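# Place the yellow sponge beside the blue foam block

## Task

Set the yellow sponge down on the desk that holds the blue foam block, close beside that block with just a small gap. The foam blocks must stay at their original spots and orientation. Nothing new may end up on the floor, and the cartons must still stand upright on their desks. The robot must not fall over or finish tilted. The sponge must rest there by itself, not held in place by the robot, when the scene ends.

## Robot and tools

ROBOT. A Hello Robot Stretch 3 with a single arm: a two-wheeled base, a lift riding up a mast, and a telescoping arm that sticks out to the robot's right. The arm cannot reach forward, so the base is driven to bring the gripper forward or back. The base is 0.33 m long and 0.34 m wide and turns in place about a point midway between the drive wheels, 0.05 m behind its front edge. With the arm retracted and the wrist folded, a turn sweeps a circle of radius 0.28 m. An unfolded, level gripper reaches past that circle.

FRAMES. The base frame has its origin on the floor between the wheels, with x forward, y to the left and z up. hand_pose is reported in the base frame at the point where the closed fingertips meet. With all wrist joints at zero, that frame's x points up, its y points back along the arm toward the mast, and its z points to the rear. The odometry frame is where the base frame was at the start of the scene. base_odometry comes from wheel turns only, so slipping counts as travel. Heading is in radians, positive to the left.

execute_actions. Argument actions: a list holding one action, or an empty list that only reports state and images. An action may contain base, joints, or both, plus an optional contact_limits. Its motions start together and may finish at different times. base takes exactly one key. translate_m is a relative drive in metres along the current heading from the base's last reported position, -1 to 1, with forward positive. rotate_rad is a relative turn in place in radians, -3.2 to 3.2, with counter-clockwise (left) positive. The base cannot move sideways. joints is a set of absolute targets keyed by joint name: lift_m 0 to 1.1 (arm height); arm_m 0 to 0.52 (extension); wrist_yaw_rad -1.345 to 4.42 (0 is along the arm, positive swings toward the front, 3.0 is folded over the base); wrist_pitch_rad -1.57 to 0.451 (0 level, negative tips the fingers down); wrist_roll_rad -2.911 to 2.911 (0 has the fingers side by side); gripper_m -0.089 to 0.179 (larger is wider; the real fingertip gap is smaller than this by roughly 0.007 near closed and 0.025 fully open, and is zero below 0.007); head_pan_rad -3.953 to 1.73 (0 forward, positive left, -1.57 looks along the arm); head_tilt_rad -1.53 to 0.419 (negative looks down). A joint or the base left out of an action may still be driving toward its previous target without this showing. contact_limits accepts only arm_m: a motor_effort percentage from 1 to 100 at which the arm motion halts with contact_stop. Lower values are gentler, but a value that is too low stops the arm immediately. The cameras argument lists head_camera, nav_camera, wrist_camera or all. If it is omitted or null, every camera is returned; [] returns none. Any unknown key, camera name or out-of-range number gets the whole call rejected, and nothing moves. A single action lasts at most 15 s.

wait: seconds from 0 to 10. It commands nothing and returns the same state and images as an empty action. zoom_image: camera plus region [x0, y0, x1, y1] in pixels of that camera's newest full image, with the origin at the top left and at most 504 by 504. finished_scene: scene is the integer number of the current scene. Call it only after the goal is met and will stay met. It cannot be reversed, and its result gives the next task.

RESULT LINES. base_status and joint_status describe how each commanded motion ended. For the base, done means the wheels turned the commanded amount, even if they slipped. off_target means it stopped short and may still be pushing. After contact_stop, time_out or torque_fault, the old target is dropped. The arm and lift stop themselves on firm contact and then go slack until commanded again, so a slack lift may sink under load or keep pressing. on_its_own covers joints that were not commanded; its "held at" value is a target, not a position. motor_effort is in percent, positive toward higher joint values, with the peak in brackets. The readings are noisy and biased. An effort at rest outside its normal range hints at a load or a push. lidar_m gives 12 distances in 30-degree sectors, starting straight ahead and going counter-clockwise (4th left, 7th behind, 10th right). The lidar plane sits 0.17 m above the floor, so it sees table legs but not tabletops, and a dash means nothing was seen. wrist_depth_mm and head_depth_mm are 7x7 grids of median depths in mm, read from the top left. base_tilt is in degrees and carries an offset of up to about 4. If one result reports a stop, the later motion calls in the same reply are skipped. The simulation keeps running while you compose a reply, and the robot holds its last command during that time.

CAMERAS. head_camera and nav_camera ride on the head and follow its pan and tilt. wrist_camera rides on the gripper. Intrinsics: head 896x504, fy about 622.8; nav 672x504 fisheye; wrist 644x364, fy about 327.

SPEED. The base moves fast only when the arm is stowed (lift_m under 0.30, arm_m under 0.03, wrist_yaw_rad above 2.54). Otherwise it is held to 0.10 m/s and 0.63 rad/s.

GRIPPING. To grasp, command gripper_m below the object's width; a smaller value squeezes harder, and the stall guard may ease off the force. To let go, open at least 0.02 beyond the value where the fingers met the object. The readings do not tell you whether anything is actually held.

CAUTIONS. Fold or unfold the wrist only with lift_m between 0.32 and 0.95, wrist_pitch_rad at -0.4 and roll near 0. Once folded, the lift may go down to 0.25. With yaw below -0.4, keep the pitch at -0.5 or lower. Pushing against something solid with the gripper above about 0.45 m, pushing again after a contact stop, or driving while holding or snagging something can tip the robot. If it leans, back off in small steps, free the gripper, and lower the lift to about 0.2. The base, wrist and head push through contact without stopping, and a wrist servo overloaded for several seconds goes limp for 10 s. Set the sponge down rather than dropping it, avoid slams and hard shoves, keep the foam blocks and cartons undisturbed, and do not knock anything to the floor. Loose objects may occasionally get nudged by outside forces.

Each tool is called after "Request:" by a JSON object that holds its "fn" and its "kwargs", one argument or row to a line.

## Session

Request:
{"fn": "execute_actions", "kwargs": {
  "actions": []
}}

Scene clock: 0.00 s.
base_odometry: x=+0.000 y=+0.000 heading=+0.000 (m, m, rad; odometry frame)
turned_by_wheels: +0.000 (rad since the last result)
turned_by_imu: +0.000 (rad since the last result)
base_tilt: forward=-1.8 right=+0.4 (deg)
lidar_m: 2.50 2.19 1.77 1.82 2.06 1.50 2.01 1.76 1.23 1.09 2.26 2.35
head_depth_mm: 1702 2597 2613 2607 2070 2662 2108 / 1704 2703 2733 2754 2144 2748 2099 / 1807 2846 2854 2888 2659 2834 2089 / 1877 2877 3009 3071 3049 2873 2091 / 1900 2907 3187 3182 3233 3055 2061 / 1911 2953 3334 3279 3355 3037 2077 / 1914 2741 2824 2836 2881 2793 2055
base_status: not commanded
joint_positions: lift_m=+0.385 arm_m=+0.000 wrist_yaw_rad=+2.931 wrist_pitch_rad=-0.424 wrist_roll_rad=-0.002 gripper_m=+0.037 head_pan_rad=+0.020 head_tilt_rad=-0.006
joint_status: not commanded
motor_effort: left_wheel=+0 right_wheel=+0 lift_m=+25 arm_m=+1 wrist_yaw_rad=+0 wrist_pitch_rad=+4 wrist_roll_rad=+0 gripper_m=+0 head_pan_rad=+0 head_tilt_rad=+1 (%)
hand_pose: x=+0.0256 y=+0.0741 z=+0.3963 quat_wxyz=(+0.221, +0.702, +0.076, +0.673) (m; base frame)
wrist_depth_mm: - - - - - - - / - - - - - - - / - - - - - - - / - - 980 955 922 909 903 / 813 - 784 779 785 739 728 / 671 662 - 629 - 620 595 / 572 567 - 555 536 532 529
pictures: head_camera (sideways: a quarter turn clockwise sets it upright), nav_camera (sideways: a quarter turn counterclockwise sets it upright), wrist_camera
Images, in order (width x height): head_camera 896x504, nav_camera 672x504, wrist_camera 644x364.

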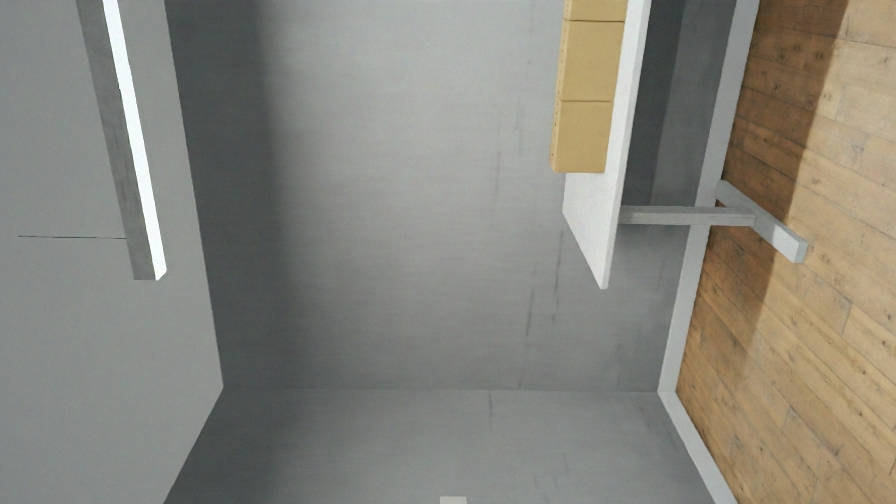

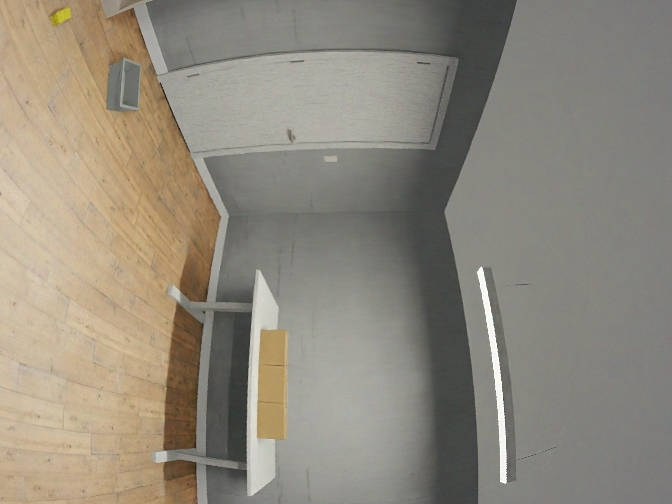

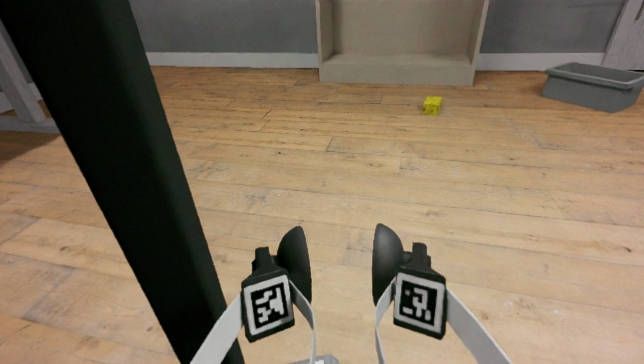

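Request:
{"fn": "execute_actions", "kwargs": {
  "actions": [
    {"joints":{"head_pan_rad":1.4,"head_tilt_rad":-0.6}}
  ],
  "cameras": ["head_camera","nav_camera"]
}}

Request:
{"fn": "execute_actions", "kwargs": {
  "actions": [
    {"joints":{"head_pan_rad":-1.2,"head_tilt_rad":-0.4}}
  ],
  "cameras": ["head_camera","nav_camera"]
}}

Request:
{"fn": "execute_actions", "kwargs": {
  "actions": [
    {"joints":{"head_pan_rad":-3.0,"head_tilt_rad":-0.4}}
  ],
  "cameras": ["head_camera","nav_camera"]
}}

Scene clock: 1.90 s.
base_odometry: x=+0.000 y=+0.000 heading=+0.000 (m, m, rad; odometry frame)
turned_by_wheels: +0.000 (rad since the last result)
turned_by_imu: +0.000 (rad since the last result)
base_tilt: forward=-1.8 right=+0.5 (deg)
lidar_m: 2.50 2.18 1.77 1.82 2.06 1.50 2.01 1.76 1.23 1.08 2.26 2.35
head_depth_mm: 1620 1757 1950 2160 1791 1455 1221 / 1668 1791 2026 2141 1761 1440 1218 / 1704 1852 2093 2116 1762 1428 1210 / 1692 1889 2151 2168 1747 1419 1205 / 1849 2066 2313 2247 1730 1415 1198 / 1881 2101 2360 2210 1709 1409 1199 / 1943 2173 2461 2194 1710 1407 1193
base_status: not commanded
joint_positions: lift_m=+0.385 arm_m=+0.000 wrist_yaw_rad=+2.931 wrist_pitch_rad=-0.424 wrist_roll_rad=-0.002 gripper_m=+0.037 head_pan_rad=+1.393 head_tilt_rad=-0.592
joint_status: all done
motor_effort: left_wheel=+0(0) right_wheel=+0(1) lift_m=+25(25) arm_m=+0(0) wrist_yaw_rad=+1(0) wrist_pitch_rad=+4(4) wrist_roll_rad=+0(0) gripper_m=+0(0) head_pan_rad=+4(54) head_tilt_rad=-4(29) (%)
hand_pose: x=+0.0256 y=+0.0741 z=+0.3963 quat_wxyz=(+0.221, +0.702, +0.076, +0.673) (m; base frame)
wrist_depth_mm: - - - - - - - / - - - - - - - / - - - - - - - / - - 996 956 924 916 897 / 815 - 795 763 782 730 724 / 671 649 - 641 - 622 616 / 573 572 - 551 524 539 529
pictures: head_camera (sideways: a quarter turn clockwise sets it upright), nav_camera (sideways: a quarter turn counterclockwise sets it upright)
Images, in order (width x height): head_camera 896x504, nav_camera 672x504.

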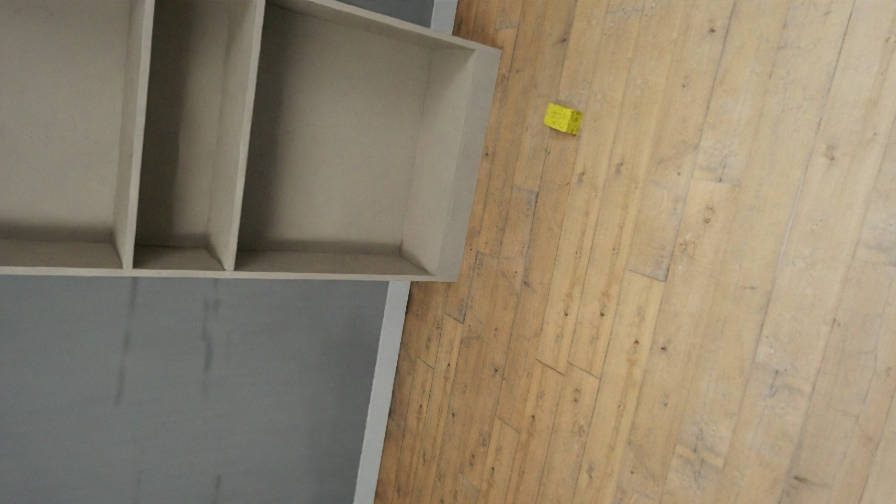

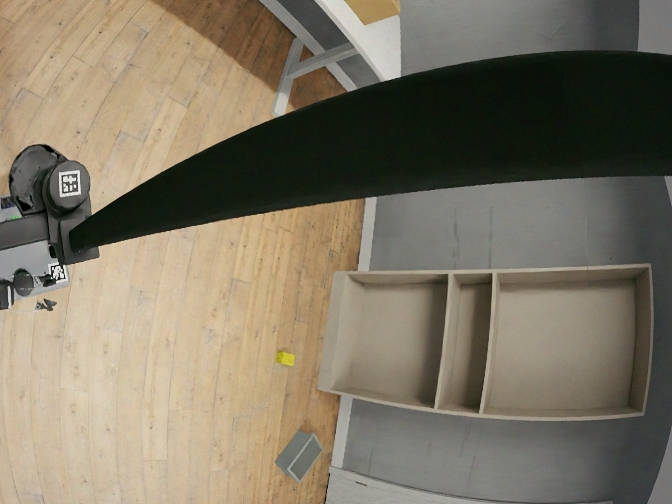

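Scene clock: 3.63 s.
base_odometry: x=+0.000 y=+0.000 heading=+0.000 (m, m, rad; odometry frame)
turned_by_wheels: +0.000 (rad since the last result)
turned_by_imu: +0.000 (rad since the last result)
base_tilt: forward=-1.7 right=+0.5 (deg)
lidar_m: 2.50 2.17 1.77 1.82 2.06 1.49 2.01 1.76 1.23 1.09 2.26 2.35
head_depth_mm: 1564 1644 1753 1108 1096 1569 1354 / 1698 1784 1910 1200 1315 1618 1354 / 1842 1970 2087 1273 1848 1658 1344 / 2045 2203 2362 1618 2165 1643 1339 / 2274 2460 2663 2780 2162 1639 1331 / 2555 2795 3096 3086 2124 1641 1331 / 2577 2726 2918 2991 2136 1635 1322
base_status: not commanded
joint_positions: lift_m=+0.385 arm_m=+0.000 wrist_yaw_rad=+2.931 wrist_pitch_rad=-0.424 wrist_roll_rad=-0.002 gripper_m=+0.037 head_pan_rad=-1.193 head_tilt_rad=-0.409
joint_status: all done
motor_effort: left_wheel=+0(0) right_wheel=+0(0) lift_m=+25(25) arm_m=+0(0) wrist_yaw_rad=+0(2) wrist_pitch_rad=+4(4) wrist_roll_rad=+0(0) gripper_m=-1(0) head_pan_rad=-4(57) head_tilt_rad=+4(17) (%)
hand_pose: x=+0.0256 y=+0.0741 z=+0.3963 quat_wxyz=(+0.221, +0.702, +0.076, +0.673) (m; base frame)
wrist_depth_mm: - - - - - - - / - - - - - - - / - - - - - - - / - - 955 973 918 912 891 / 820 - 786 769 778 745 716 / 674 656 - 635 - 622 625 / 576 568 - 555 525 536 529
pictures: head_camera (sideways: a quarter turn clockwise sets it upright), nav_camera (sideways: a quarter turn counterclockwise sets it upright)
Images, in order (width x height): head_camera 896x504, nav_camera 672x504.

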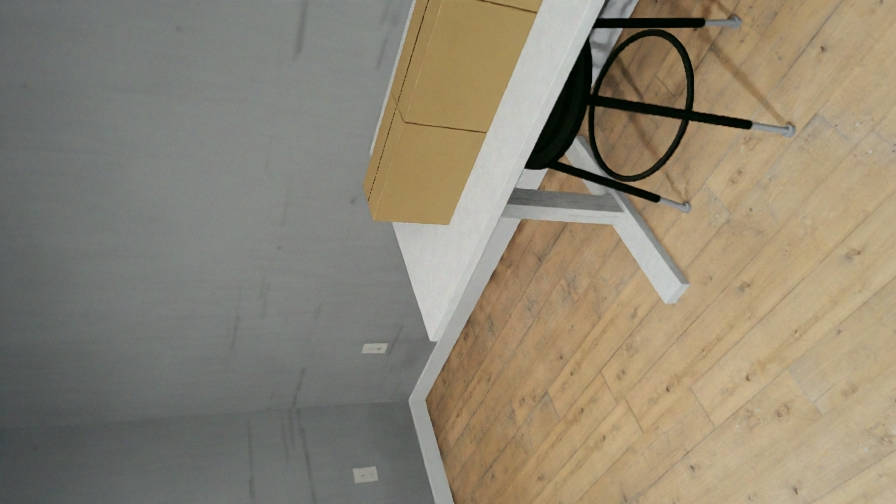

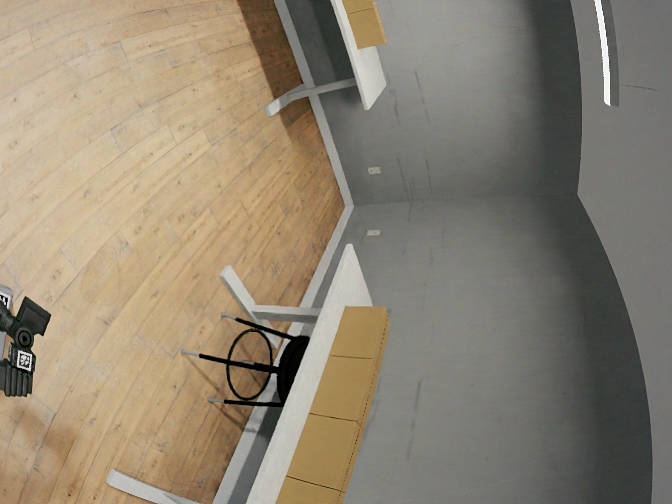

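Scene clock: 5.03 s.
base_odometry: x=+0.000 y=+0.000 heading=+0.000 (m, m, rad; odometry frame)
turned_by_wheels: +0.000 (rad since the last result)
turned_by_imu: +0.000 (rad since the last result)
base_tilt: forward=-1.9 right=+0.5 (deg)
lidar_m: 2.49 2.19 1.77 1.81 2.06 1.50 2.00 1.76 1.23 1.09 2.27 2.36
head_depth_mm: 1658 1763 1883 1447 1974 1682 1362 / 1746 1880 1985 2070 2202 1634 1356 / 1846 1997 2129 2303 2170 1667 1341 / 1969 2126 2283 2513 2158 1648 1339 / 2099 2270 2486 2634 2144 1643 1333 / 2021 2174 2289 2469 2130 1644 1325 / 1813 1910 2027 2173 2128 1627 1322
base_status: not commanded
joint_positions: lift_m=+0.385 arm_m=+0.000 wrist_yaw_rad=+2.931 wrist_pitch_rad=-0.424 wrist_roll_rad=-0.002 gripper_m=+0.037 head_pan_rad=-2.993 head_tilt_rad=-0.409
joint_status: all done
motor_effort: left_wheel=-1(0) right_wheel=+0(0) lift_m=+25(25) arm_m=+0(0) wrist_yaw_rad=+0(1) wrist_pitch_rad=+4(4) wrist_roll_rad=+0(0) gripper_m=+0(0) head_pan_rad=-4(56) head_tilt_rad=+4(5) (%)
hand_pose: x=+0.0256 y=+0.0741 z=+0.3963 quat_wxyz=(+0.221, +0.702, +0.076, +0.673) (m; base frame)
wrist_depth_mm: - - - - - - - / - - - - - - - / - - - - - - - / - - 967 960 921 896 875 / 820 - 790 775 785 738 729 / 665 663 - 649 - 616 610 / 577 570 - 550 537 534 528
pictures: head_camera (sideways: a quarter turn clockwise sets it upright), nav_camera (sideways: a quarter turn counterclockwise sets it upright)
Images, in order (width x height): head_camera 896x504, nav_camera 672x504.

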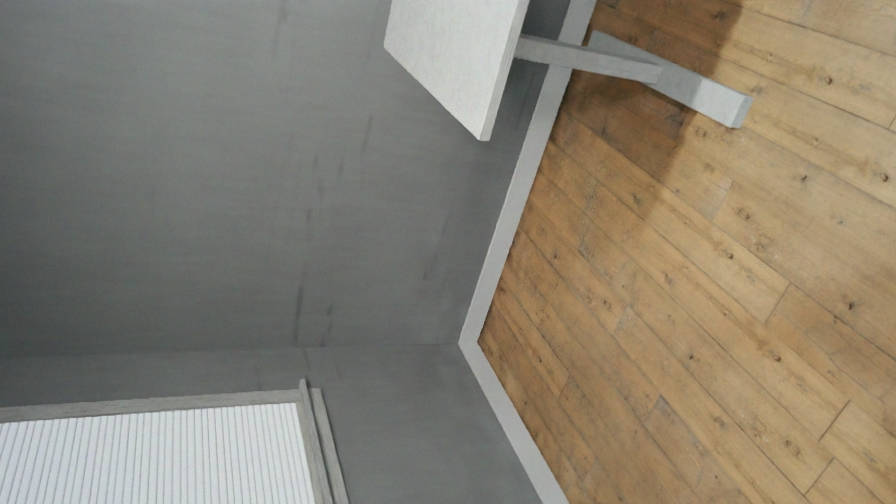

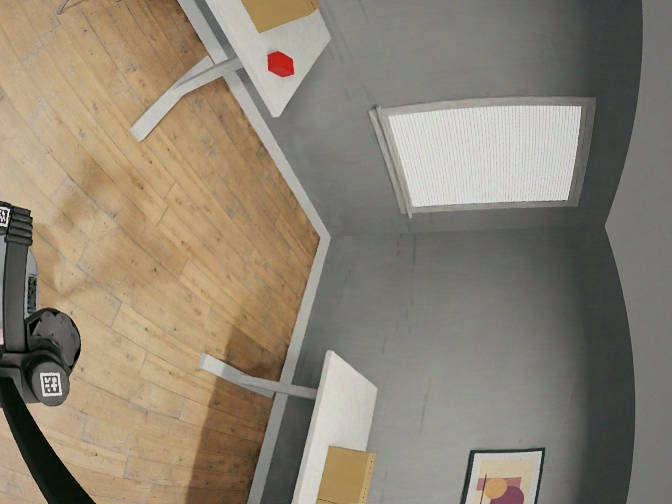

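Request:
{"fn": "execute_actions", "kwargs": {
  "actions": [
    {"joints":{"head_pan_rad":-3.9,"head_tilt_rad":-0.3}}
  ],
  "cameras": ["head_camera","nav_camera"]
}}

Scene clock: 6.43 s.
base_odometry: x=+0.000 y=+0.000 heading=+0.000 (m, m, rad; odometry frame)
turned_by_wheels: +0.000 (rad since the last result)
turned_by_imu: +0.000 (rad since the last result)
base_tilt: forward=-2.0 right=+0.6 (deg)
lidar_m: 2.49 2.18 1.77 1.82 2.06 1.50 2.01 1.76 1.23 1.09 2.26 2.35
head_depth_mm: - - - - - - - / - - - - - - - / 1839 1953 2074 1514 - - - / 1795 1892 2023 1468 2287 1841 1446 / 1720 1830 1943 1423 2208 1826 1439 / 1650 1743 1892 1354 2147 1822 1429 / 1602 1683 1795 1331 2031 1809 1423
base_status: not commanded
joint_positions: lift_m=+0.385 arm_m=+0.000 wrist_yaw_rad=+2.931 wrist_pitch_rad=-0.424 wrist_roll_rad=-0.002 gripper_m=+0.037 head_pan_rad=-3.893 head_tilt_rad=-0.310
joint_status: all done
motor_effort: left_wheel=+0(0) right_wheel=+0(0) lift_m=+26(25) arm_m=+0(0) wrist_yaw_rad=+1(0) wrist_pitch_rad=+4(4) wrist_roll_rad=+0(0) gripper_m=+0(0) head_pan_rad=-5(53) head_tilt_rad=+4(13) (%)
hand_pose: x=+0.0256 y=+0.0741 z=+0.3963 quat_wxyz=(+0.221, +0.702, +0.076, +0.673) (m; base frame)
wrist_depth_mm: - - - - - - - / - - - - - - - / - - - - - - - / - - 956 949 926 905 868 / 811 - 768 773 782 740 721 / 671 656 - 634 - 621 609 / 570 566 - 555 528 538 522
pictures: head_camera (sideways: a quarter turn clockwise sets it upright), nav_camera (sideways: a quarter turn counterclockwise sets it upright)
Images, in order (width x height): head_camera 896x504, nav_camera 672x504.

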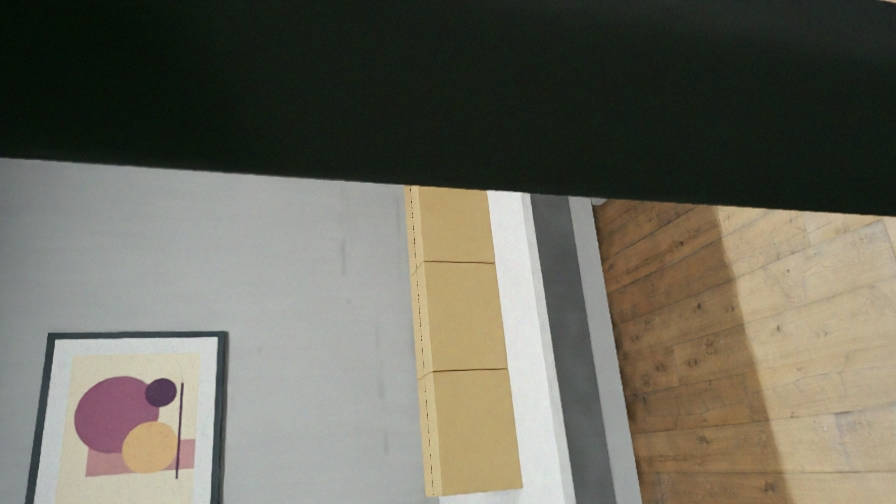

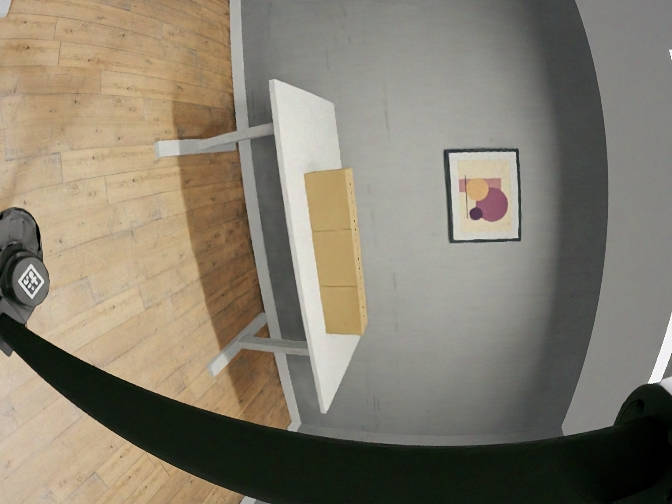

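Request:
{"fn": "execute_actions", "kwargs": {
  "actions": [
    {"base":{"rotate_rad":1.45},"joints":{"head_pan_rad":-0.5,"head_tilt_rad":-0.8,"lift_m":0.27}}
  ],
  "cameras": ["head_camera"]
}}

Request:
{"fn": "execute_actions", "kwargs": {
  "actions": [
    {"base":{"translate_m":1.0},"joints":{"head_pan_rad":-0.9,"head_tilt_rad":-1.1}}
  ],
  "cameras": ["head_camera","nav_camera"]
}}

Scene clock: 10.97 s.
base_odometry: x=+0.000 y=+0.000 heading=+1.450 (m, m, rad; odometry frame)
turned_by_wheels: +1.450 (rad since the last result)
turned_by_imu: +1.437 (rad since the last result)
base_tilt: forward=-1.8 right=+0.5 (deg)
lidar_m: 1.82 1.77 1.96 1.49 1.84 1.23 1.09 1.31 2.35 2.49 2.26 1.77
head_depth_mm: 1955 2239 2273 1823 1514 1299 1135 / 1924 2217 2251 1798 1500 1291 1133 / 1885 2171 2156 1786 1503 1292 1127 / 1817 2088 2150 1787 1499 1279 1123 / 1675 2000 2085 1771 1484 1275 1118 / 1667 1960 2057 1745 1479 1264 1111 / 1631 1947 2025 1748 1458 1254 1108
base_status: done
joint_positions: lift_m=+0.270 arm_m=+0.000 wrist_yaw_rad=+2.931 wrist_pitch_rad=-0.425 wrist_roll_rad=-0.002 gripper_m=+0.037 head_pan_rad=-0.507 head_tilt_rad=-0.790
joint_status: all done
motor_effort: left_wheel=-2(10) right_wheel=+1(7) lift_m=+18(20) arm_m=+0(0) wrist_yaw_rad=+1(1) wrist_pitch_rad=+4(4) wrist_roll_rad=+0(0) gripper_m=+0(0) head_pan_rad=+4(53) head_tilt_rad=-4(30) (%)
hand_pose: x=+0.0255 y=+0.0739 z=+0.2813 quat_wxyz=(+0.221, +0.702, +0.076, +0.672) (m; base frame)
wrist_depth_mm: - - - - - - - / - - - - - - - / - - - - 962 912 909 / 795 - 767 720 717 723 707 / 638 - 606 591 608 579 566 / 519 515 - 513 - 483 481 / 449 - - - 416 419 407
pictures: head_camera (sideways: a quarter turn clockwise sets it upright)
Images, in order (width x height): head_camera 896x504.

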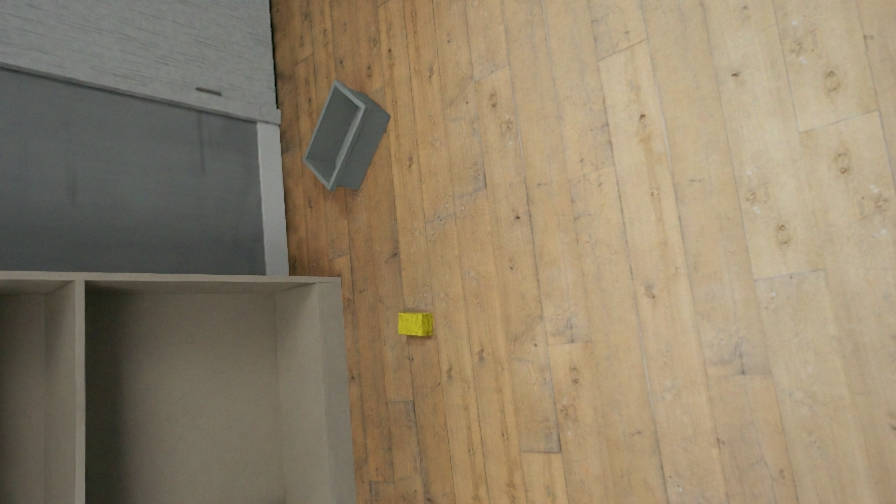

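Scene clock: 15.90 s.
base_odometry: x=+0.121 y=+0.993 heading=+1.450 (m, m, rad; odometry frame)
turned_by_wheels: +0.000 (rad since the last result)
turned_by_imu: -0.002 (rad since the last result)
base_tilt: forward=-1.9 right=+0.6 (deg)
lidar_m: 0.82 1.40 1.15 1.62 1.98 2.15 2.32 2.96 2.68 1.94 1.03 1.08
head_depth_mm: 1707 1852 1581 1453 1315 1204 1104 / 1580 1815 1608 1450 1312 1206 1099 / 1418 1750 1605 1450 1303 1219 - / 1119 1348 1528 1424 1298 1204 - / 1179 1419 1488 1419 1293 1178 - / 1103 1317 1447 1414 1278 1172 1083 / 1035 1230 1418 1364 1274 1166 1075
base_status: done
joint_positions: lift_m=+0.270 arm_m=+0.000 wrist_yaw_rad=+2.931 wrist_pitch_rad=-0.425 wrist_roll_rad=-0.002 gripper_m=+0.037 head_pan_rad=-0.894 head_tilt_rad=-1.087
joint_status: all done
motor_effort: left_wheel=-2(7) right_wheel=+1(7) lift_m=+18(18) arm_m=+0(0) wrist_yaw_rad=+0(1) wrist_pitch_rad=+4(4) wrist_roll_rad=+0(0) gripper_m=+0(1) head_pan_rad=-4(37) head_tilt_rad=-6(24) (%)
hand_pose: x=+0.0255 y=+0.0739 z=+0.2813 quat_wxyz=(+0.221, +0.702, +0.076, +0.672) (m; base frame)
wrist_depth_mm: - - - - - - - / - - - - - - - / - - - 965 946 928 904 / 784 - 756 742 727 711 689 / 642 - 607 603 612 570 570 / 522 512 - 515 - 487 473 / 449 - - - 413 407 412
pictures: head_camera (sideways: a quarter turn clockwise sets it upright), nav_camera (sideways: a quarter turn counterclockwise sets it upright)
Images, in order (width x height): head_camera 896x504, nav_camera 672x504.

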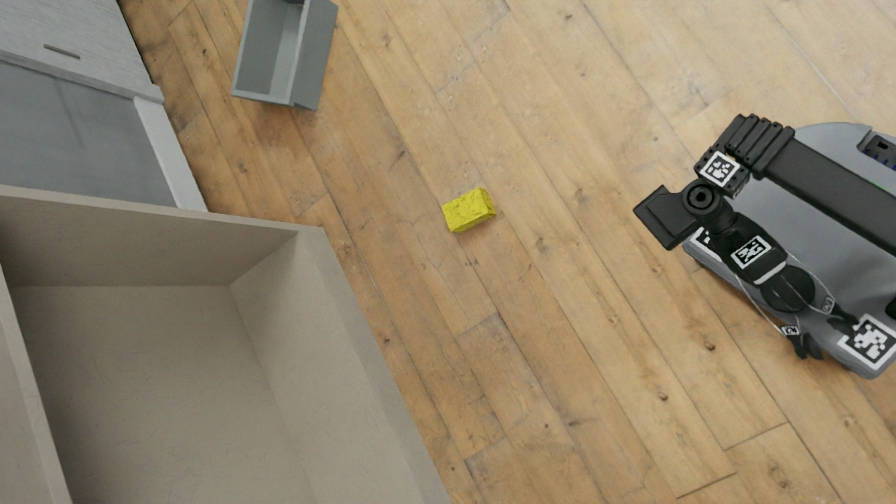

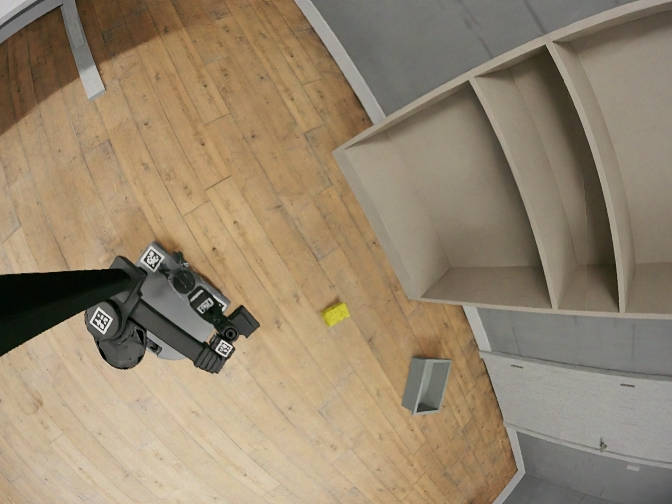

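Request:
{"fn": "execute_actions", "kwargs": {
  "actions": [
    {"base":{"rotate_rad":0.62},"joints":{"head_pan_rad":-1.57,"head_tilt_rad":-1.15,"lift_m":0.34,"wrist_pitch_rad":-0.4}}
  ],
  "cameras": []
}}

Request:
{"fn": "execute_actions", "kwargs": {
  "actions": [
    {"joints":{"wrist_yaw_rad":0.3,"gripper_m":0.15}}
  ],
  "cameras": []
}}

Request:
{"fn": "execute_actions", "kwargs": {
  "actions": [
    {"joints":{"wrist_pitch_rad":-1.5,"arm_m":0.2}}
  ],
  "cameras": ["head_camera","wrist_camera"]
}}

Scene clock: 18.87 s.
base_odometry: x=+0.121 y=+0.993 heading=+2.070 (m, m, rad; odometry frame)
turned_by_wheels: +0.620 (rad since the last result)
turned_by_imu: +0.614 (rad since the last result)
base_tilt: forward=-1.8 right=+0.3 (deg)
lidar_m: 1.51 1.15 1.64 1.65 2.15 2.30 2.96 2.69 1.71 1.04 0.83 1.16
head_depth_mm: 1882 1733 1548 1420 1301 1196 1113 / 1715 1700 1549 1405 1287 1204 - / 1577 1710 1552 1401 1298 - - / 1107 1411 1518 1377 1298 - - / 1228 1489 1471 1385 1287 1176 1079 / 1160 1411 1436 1381 1269 1167 1083 / 1084 1297 1383 1367 1258 1162 1082
base_status: done
joint_positions: lift_m=+0.340 arm_m=+0.000 wrist_yaw_rad=+2.931 wrist_pitch_rad=-0.420 wrist_roll_rad=-0.002 gripper_m=+0.037 head_pan_rad=-1.563 head_tilt_rad=-1.136
joint_status: all done
motor_effort: left_wheel=-3(7) right_wheel=+2(6) lift_m=+31(33) arm_m=+0(0) wrist_yaw_rad=+0(0) wrist_pitch_rad=+6(6) wrist_roll_rad=+0(0) gripper_m=+1(1) head_pan_rad=-4(46) head_tilt_rad=-6(14) (%)
hand_pose: x=+0.0257 y=+0.0746 z=+0.3520 quat_wxyz=(+0.219, +0.702, +0.074, +0.673) (m; base frame)
wrist_depth_mm: - - - - - - - / - - - - - - - / - - - - - - - / 924 - 905 878 853 814 791 / 744 - 710 711 721 668 671 / 609 610 - 584 - 566 562 / 529 520 - 520 488 491 483
pictures: none
No camera images: the call's "cameras" was empty. Leave "cameras" out to get every camera's image.

Scene clock: 21.17 s.
base_odometry: x=+0.121 y=+0.993 heading=+2.070 (m, m, rad; odometry frame)
turned_by_wheels: +0.000 (rad since the last result)
turned_by_imu: +0.000 (rad since the last result)
base_tilt: forward=-1.8 right=+0.6 (deg)
lidar_m: 1.51 1.15 1.64 1.64 2.15 2.29 2.95 2.68 1.72 1.03 0.82 1.16
head_depth_mm: 1866 1743 1550 1419 1304 1196 1112 / 1732 1699 1546 1410 1291 1202 - / 1575 1704 1548 1405 1309 - - / 1109 1420 1506 1385 1302 - - / 1235 1486 1473 1381 1249 1171 1088 / 1163 1405 1429 1377 1265 1164 1081 / 1087 1299 1391 1363 1251 1160 1084
base_status: not commanded
joint_positions: lift_m=+0.340 arm_m=+0.000 wrist_yaw_rad=+0.303 wrist_pitch_rad=-0.420 wrist_roll_rad=-0.002 gripper_m=+0.150 head_pan_rad=-1.563 head_tilt_rad=-1.136
joint_status: all done
motor_effort: left_wheel=-2(2) right_wheel=+1(2) lift_m=+31(31) arm_m=+0(0) wrist_yaw_rad=-3(4) wrist_pitch_rad=+6(5) wrist_roll_rad=+0(0) gripper_m=+1(99) head_pan_rad=-5(5) head_tilt_rad=-6(6) (%)
hand_pose: x=+0.0454 y=-0.3586 z=+0.3520 quat_wxyz=(+0.707, +0.250, -0.660, -0.041) (m; base frame)
wrist_depth_mm: 551 711 763 793 825 - - / 595 751 790 871 908 - - / 798 805 877 895 846 - 949 / 853 696 729 754 793 842 764 / 737 668 702 701 684 688 664 / 623 637 592 585 584 535 581 / 531 507 511 498 494 460 481
pictures: none
No camera images: the call's "cameras" was empty. Leave "cameras" out to get every camera's image.

Scene clock: 23.87 s.
base_odometry: x=+0.121 y=+0.993 heading=+2.070 (m, m, rad; odometry frame)
turned_by_wheels: +0.000 (rad since the last result)
turned_by_imu: +0.000 (rad since the last result)
base_tilt: forward=-1.8 right=+0.4 (deg)
lidar_m: 1.51 1.15 1.64 1.64 2.15 2.29 2.95 2.68 1.72 1.03 0.83 1.16
head_depth_mm: 1863 1745 1542 1422 1302 1200 1114 / 1732 1708 1557 1412 1287 1198 - / 1581 1717 1533 1421 1286 - - / 1107 1421 1524 1423 1276 - - / 1230 1484 1462 1388 1271 1171 1086 / 1162 1405 1428 1375 1263 1169 1088 / 1087 1291 1390 1365 1259 1163 1084
base_status: not commanded
joint_positions: lift_m=+0.340 arm_m=+0.200 wrist_yaw_rad=+0.302 wrist_pitch_rad=-1.495 wrist_roll_rad=-0.002 gripper_m=+0.150 head_pan_rad=-1.563 head_tilt_rad=-1.136
joint_status: all done
motor_effort: left_wheel=-3(2) right_wheel=+2(2) lift_m=+31(31) arm_m=+7(8) wrist_yaw_rad=-1(3) wrist_pitch_rad=-2(5) wrist_roll_rad=+0(1) gripper_m=+0(0) head_pan_rad=-4(5) head_tilt_rad=-6(6) (%)
hand_pose: x=-0.0230 y=-0.3401 z=+0.2211 quat_wxyz=(+0.585, +0.553, -0.440, -0.397) (m; base frame)
wrist_depth_mm: 377 376 372 369 367 361 361 / 383 382 379 373 369 364 366 / 385 387 380 381 372 369 368 / 388 391 386 382 376 376 366 / 397 397 386 384 380 377 375 / 400 396 394 390 385 389 381 / 403 400 394 393 389 386 384
pictures: head_camera (sideways: a quarter turn clockwise sets it upright), wrist_camera
Images, in order (width x height): head_camera 896x504, wrist_camera 644x364.

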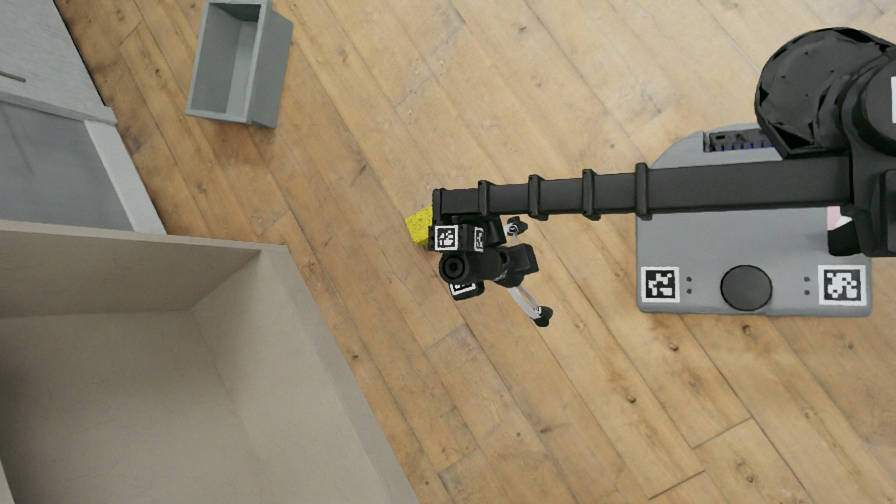

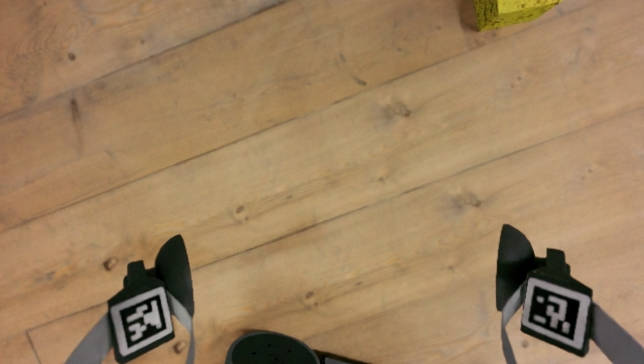

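Request:
{"fn": "execute_actions", "kwargs": {
  "actions": [
    {"base":{"translate_m":-0.1},"joints":{"arm_m":0.42,"wrist_yaw_rad":0.45}}
  ],
  "cameras": ["head_camera","wrist_camera"]
}}

Scene clock: 27.20 s.
base_odometry: x=+0.169 y=+0.905 heading=+2.070 (m, m, rad; odometry frame)
turned_by_wheels: +0.000 (rad since the last result)
turned_by_imu: +0.000 (rad since the last result)
base_tilt: forward=-1.8 right=+0.8 (deg)
lidar_m: 1.58 1.23 1.72 1.67 2.56 2.00 2.86 2.60 1.80 1.03 1.04 0.90
head_depth_mm: 1901 1744 1561 1415 1311 1199 1118 / 1800 1723 1550 1415 1294 1201 - / 1658 1714 1550 1399 1292 - - / 1513 1694 1590 1369 1270 - - / 1118 1420 1479 1382 1268 1174 1092 / 1230 1465 1455 1377 1259 1162 1089 / 1147 1349 1403 1369 1254 1161 1083
base_status: done
joint_positions: lift_m=+0.340 arm_m=+0.420 wrist_yaw_rad=+0.447 wrist_pitch_rad=-1.496 wrist_roll_rad=-0.002 gripper_m=+0.150 head_pan_rad=-1.563 head_tilt_rad=-1.136
joint_status: all done
motor_effort: left_wheel=-2(7) right_wheel=+1(3) lift_m=+31(31) arm_m=+7(7) wrist_yaw_rad=+2(2) wrist_pitch_rad=-1(2) wrist_roll_rad=+0(0) gripper_m=+0(0) head_pan_rad=-4(5) head_tilt_rad=-6(7) (%)
hand_pose: x=-0.0237 y=-0.5602 z=+0.2211 quat_wxyz=(+0.613, +0.584, -0.398, -0.354) (m; base frame)
wrist_depth_mm: 377 377 372 370 368 363 359 / 380 375 375 368 368 365 359 / 383 380 379 378 370 369 368 / 390 385 386 376 374 375 372 / 389 395 386 386 378 374 371 / 406 395 392 392 383 380 380 / 403 403 398 396 386 387 379
pictures: head_camera (sideways: a quarter turn clockwise sets it upright), wrist_camera
Images, in order (width x height): head_camera 896x504, wrist_camera 644x364.

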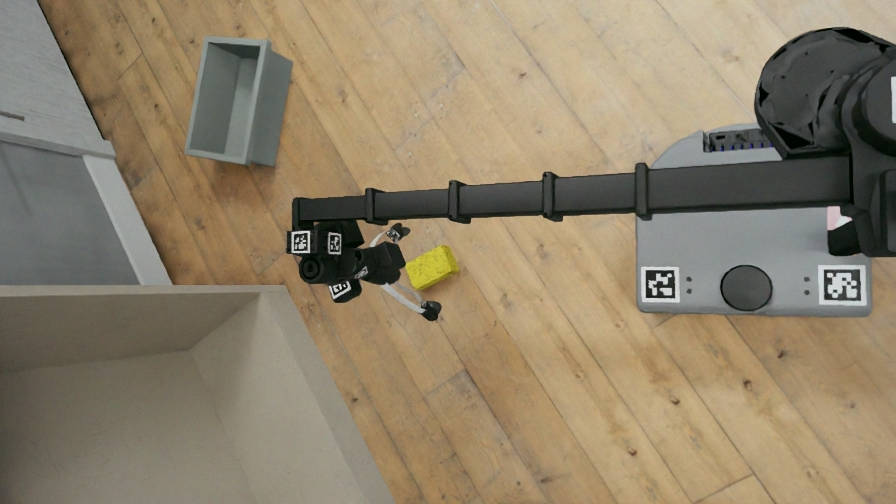

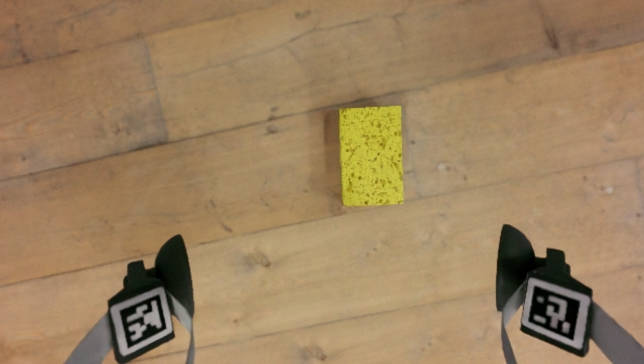

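Request:
{"fn": "execute_actions", "kwargs": {
  "actions": [
    {"joints":{"arm_m":0.47,"lift_m":0.21}}
  ],
  "cameras": ["head_camera","wrist_camera"]
}}

Scene clock: 29.80 s.
base_odometry: x=+0.169 y=+0.905 heading=+2.070 (m, m, rad; odometry frame)
turned_by_wheels: +0.000 (rad since the last result)
turned_by_imu: +0.000 (rad since the last result)
base_tilt: forward=-1.8 right=+0.6 (deg)
lidar_m: 1.58 1.24 1.73 1.67 2.55 2.00 2.86 2.61 1.80 1.03 1.03 0.90
head_depth_mm: 1885 1730 1562 1426 1305 1198 1109 / 1794 1739 1534 1413 1287 1203 - / 1660 1720 1543 1411 1293 - - / 1515 1691 1578 1366 1273 - - / 1118 1427 1485 1385 1267 1172 1084 / 1225 1467 1448 1375 1259 1162 1087 / 1143 1358 1410 1367 1249 1160 1081
base_status: not commanded
joint_positions: lift_m=+0.210 arm_m=+0.470 wrist_yaw_rad=+0.447 wrist_pitch_rad=-1.497 wrist_roll_rad=-0.002 gripper_m=+0.150 head_pan_rad=-1.563 head_tilt_rad=-1.136
joint_status: all done
motor_effort: left_wheel=-1(2) right_wheel=+1(2) lift_m=+17(24) arm_m=+7(7) wrist_yaw_rad=+2(1) wrist_pitch_rad=-1(1) wrist_roll_rad=+0(0) gripper_m=+1(1) head_pan_rad=-4(4) head_tilt_rad=-6(5) (%)
hand_pose: x=-0.0238 y=-0.6101 z=+0.0917 quat_wxyz=(+0.612, +0.584, -0.398, -0.354) (m; base frame)
wrist_depth_mm: 251 250 248 243 243 241 237 / 252 252 248 245 245 241 240 / 256 253 251 248 247 244 243 / 261 258 252 208 248 248 243 / 262 259 258 210 208 249 247 / 267 261 261 256 254 254 250 / 267 265 261 260 260 257 252
pictures: head_camera (sideways: a quarter turn clockwise sets it upright), wrist_camera
Images, in order (width x height): head_camera 896x504, wrist_camera 644x364.

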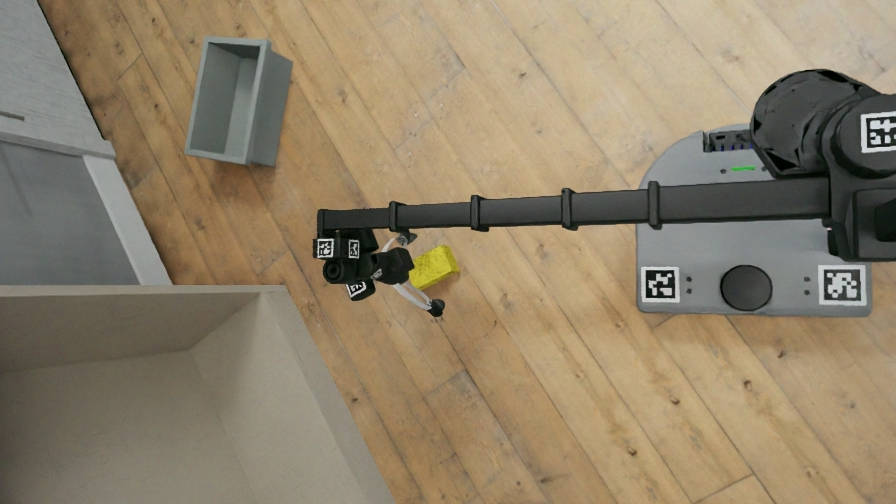

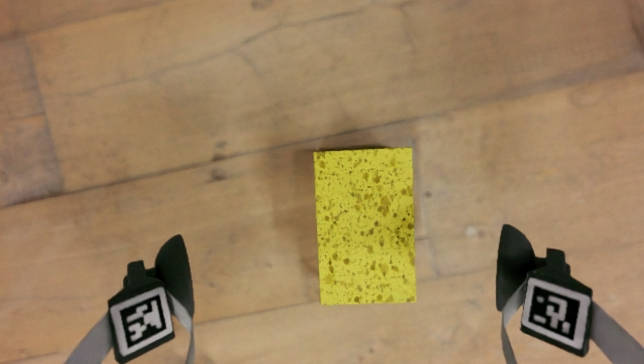

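Request:
{"fn": "execute_actions", "kwargs": {
  "actions": [
    {"base":{"translate_m":-0.015},"joints":{"lift_m":0.148}}
  ],
  "cameras": ["wrist_camera"]
}}

Scene clock: 31.90 s.
base_odometry: x=+0.176 y=+0.892 heading=+2.069 (m, m, rad; odometry frame)
turned_by_wheels: +0.000 (rad since the last result)
turned_by_imu: +0.000 (rad since the last result)
base_tilt: forward=-1.7 right=+0.6 (deg)
lidar_m: 1.59 1.24 1.74 1.67 2.54 2.41 2.85 3.01 1.80 1.04 1.10 0.90
head_depth_mm: 1902 1754 1555 1418 1302 1197 1116 / 1815 1732 1534 1409 1296 1200 1097 / 1652 1698 1546 1405 1285 - - / 1518 1700 1555 1366 1280 - - / 1108 1388 1495 1379 1268 1171 1086 / 1226 1469 1453 1381 1266 1164 1077 / 1152 1358 1401 1372 1259 1162 1080
base_status: done
joint_positions: lift_m=+0.148 arm_m=+0.470 wrist_yaw_rad=+0.447 wrist_pitch_rad=-1.497 wrist_roll_rad=-0.002 gripper_m=+0.150 head_pan_rad=-1.563 head_tilt_rad=-1.136
joint_status: all done
motor_effort: left_wheel=-2(5) right_wheel=+2(3) lift_m=+17(17) arm_m=+7(7) wrist_yaw_rad=+2(2) wrist_pitch_rad=-2(1) wrist_roll_rad=+0(0) gripper_m=-1(1) head_pan_rad=-4(4) head_tilt_rad=-6(6) (%)
hand_pose: x=-0.0238 y=-0.6101 z=+0.0297 quat_wxyz=(+0.612, +0.584, -0.398, -0.354) (m; base frame)
wrist_depth_mm: 190 188 185 184 181 182 179 / 191 189 187 187 183 182 182 / 194 192 190 187 185 184 184 / 195 193 191 146 145 186 185 / 198 196 195 147 146 189 188 / 201 198 197 148 148 192 189 / 202 201 199 151 194 193 193
pictures: wrist_camera
Images, in order (width x height): wrist_camera 644x364.

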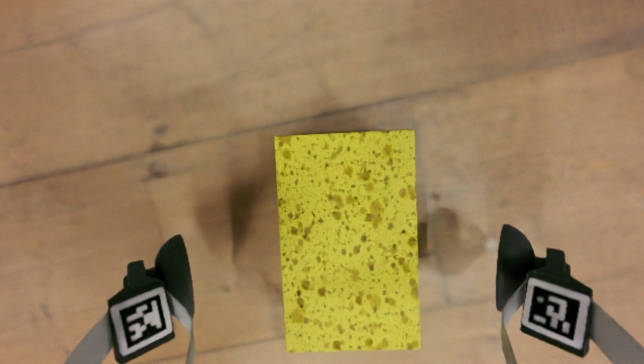

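Request:
{"fn": "execute_actions", "kwargs": {
  "actions": [
    {"joints":{"lift_m":0.142,"gripper_m":0.03}}
  ],
  "cameras": ["wrist_camera","head_camera"]
}}

Scene clock: 33.97 s.
base_odometry: x=+0.176 y=+0.892 heading=+2.069 (m, m, rad; odometry frame)
turned_by_wheels: +0.000 (rad since the last result)
turned_by_imu: +0.000 (rad since the last result)
base_tilt: forward=-1.7 right=+0.5 (deg)
lidar_m: 1.59 1.25 1.74 1.66 2.55 2.41 2.84 3.01 1.80 1.03 1.10 0.91
head_depth_mm: 1892 1743 1554 1422 1306 1193 1110 / 1818 1735 1538 1415 1293 1201 1095 / 1651 1709 1540 1400 1285 - - / 1536 1691 1552 1358 1279 - - / 1103 1396 1498 1379 1270 1171 1090 / 1232 1473 1451 1375 1261 1169 1091 / 1147 1371 1399 1370 1260 1166 1076
base_status: not commanded
joint_positions: lift_m=+0.142 arm_m=+0.470 wrist_yaw_rad=+0.447 wrist_pitch_rad=-1.497 wrist_roll_rad=-0.002 gripper_m=+0.031 head_pan_rad=-1.563 head_tilt_rad=-1.136
joint_status: all done
motor_effort: left_wheel=-2(2) right_wheel=+2(1) lift_m=+17(18) arm_m=+7(7) wrist_yaw_rad=+2(1) wrist_pitch_rad=-1(1) wrist_roll_rad=+0(1) gripper_m=-18(100) head_pan_rad=-4(4) head_tilt_rad=-6(6) (%)
hand_pose: x=-0.0238 y=-0.6101 z=+0.0237 quat_wxyz=(+0.612, +0.584, -0.398, -0.354) (m; base frame)
wrist_depth_mm: 182 181 180 178 176 174 173 / 186 183 182 181 178 177 175 / 187 185 183 179 180 178 177 / 190 188 186 137 181 180 180 / 190 190 187 138 137 183 182 / 193 192 190 140 139 185 184 / 196 194 193 141 141 186 185
pictures: head_camera (sideways: a quarter turn clockwise sets it upright), wrist_camera
Images, in order (width x height): head_camera 896x504, wrist_camera 644x364.

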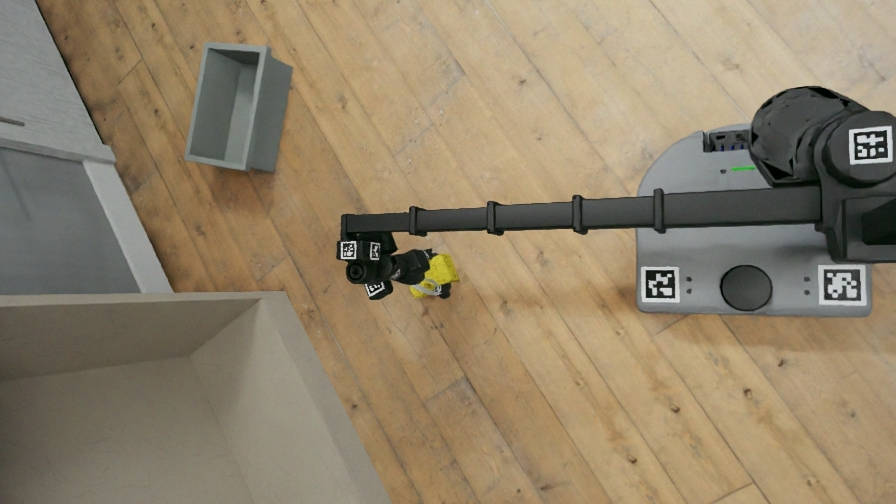

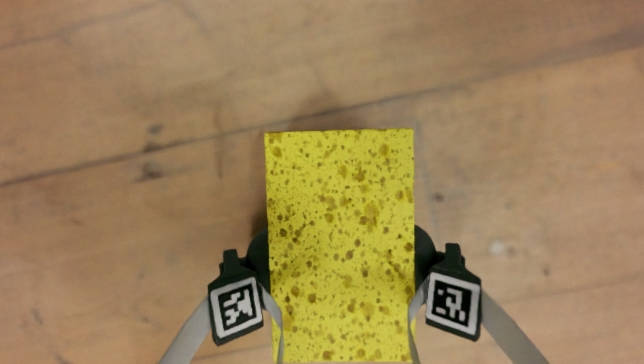

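Request:
{"fn": "execute_actions", "kwargs": {
  "actions": [
    {"joints":{"lift_m":0.34,"arm_m":0.0,"head_pan_rad":0.55,"head_tilt_rad":-0.3}}
  ]
}}

Scene clock: 39.07 s.
base_odometry: x=+0.176 y=+0.892 heading=+2.069 (m, m, rad; odometry frame)
turned_by_wheels: +0.000 (rad since the last result)
turned_by_imu: -0.001 (rad since the last result)
base_tilt: forward=-1.8 right=+0.5 (deg)
lidar_m: 1.60 1.25 1.74 1.66 2.55 2.41 2.85 3.02 1.80 1.03 1.10 0.91
head_depth_mm: 1527 1610 1715 1849 2000 1882 1474 / 1497 1593 1690 1818 1980 1860 1460 / 1484 1565 1672 1798 1929 1854 1457 / 1469 1549 1662 1721 1207 1842 1449 / 1449 1539 1638 1707 1130 1753 1442 / 1435 1515 1615 1674 1123 1832 1443 / 1419 1499 1606 1657 1093 1815 1439
base_status: not commanded
joint_positions: lift_m=+0.340 arm_m=+0.000 wrist_yaw_rad=+0.449 wrist_pitch_rad=-1.497 wrist_roll_rad=-0.002 gripper_m=+0.031 head_pan_rad=+0.543 head_tilt_rad=-0.310
joint_status: all done
motor_effort: left_wheel=-2(2) right_wheel=+2(1) lift_m=+31(32) arm_m=-6(7) wrist_yaw_rad=+1(3) wrist_pitch_rad=-1(1) wrist_roll_rad=+0(0) gripper_m=-17(17) head_pan_rad=+4(53) head_tilt_rad=+4(40) (%)
hand_pose: x=-0.0238 y=-0.1408 z=+0.2211 quat_wxyz=(+0.613, +0.585, -0.397, -0.354) (m; base frame)
wrist_depth_mm: 379 376 375 367 364 363 361 / 380 378 374 373 371 368 366 / 385 383 378 373 373 369 368 / 390 384 383 136 372 371 375 / 397 392 387 138 137 377 372 / 401 393 397 140 140 - 376 / 404 401 - 142 141 - 378
pictures: head_camera (sideways: a quarter turn clockwise sets it upright), nav_camera (sideways: a quarter turn counterclockwise sets it upright), wrist_camera
Images, in order (width x height): head_camera 896x504, nav_camera 672x504, wrist_camera 644x364.

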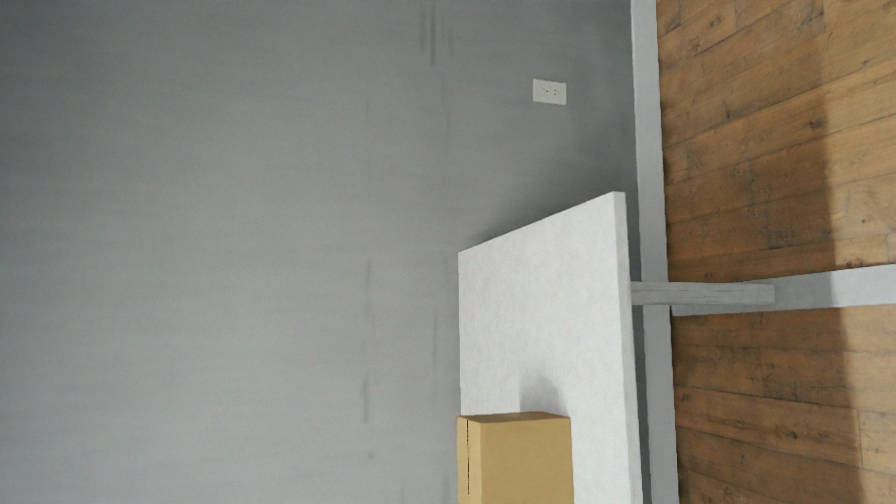

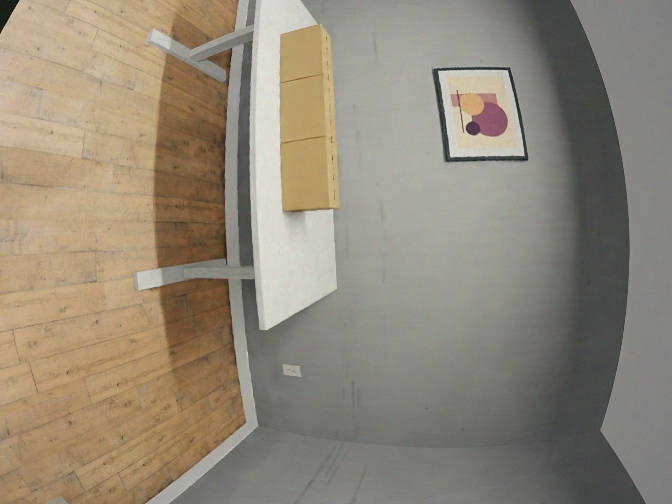

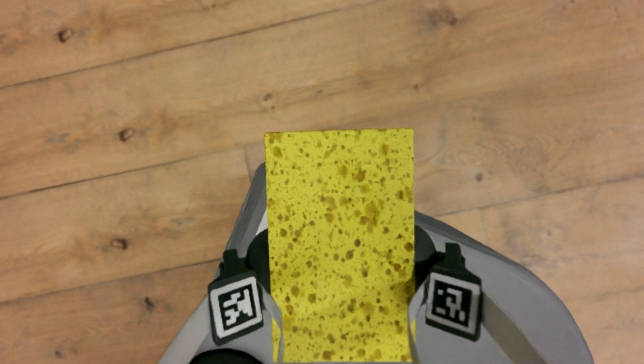

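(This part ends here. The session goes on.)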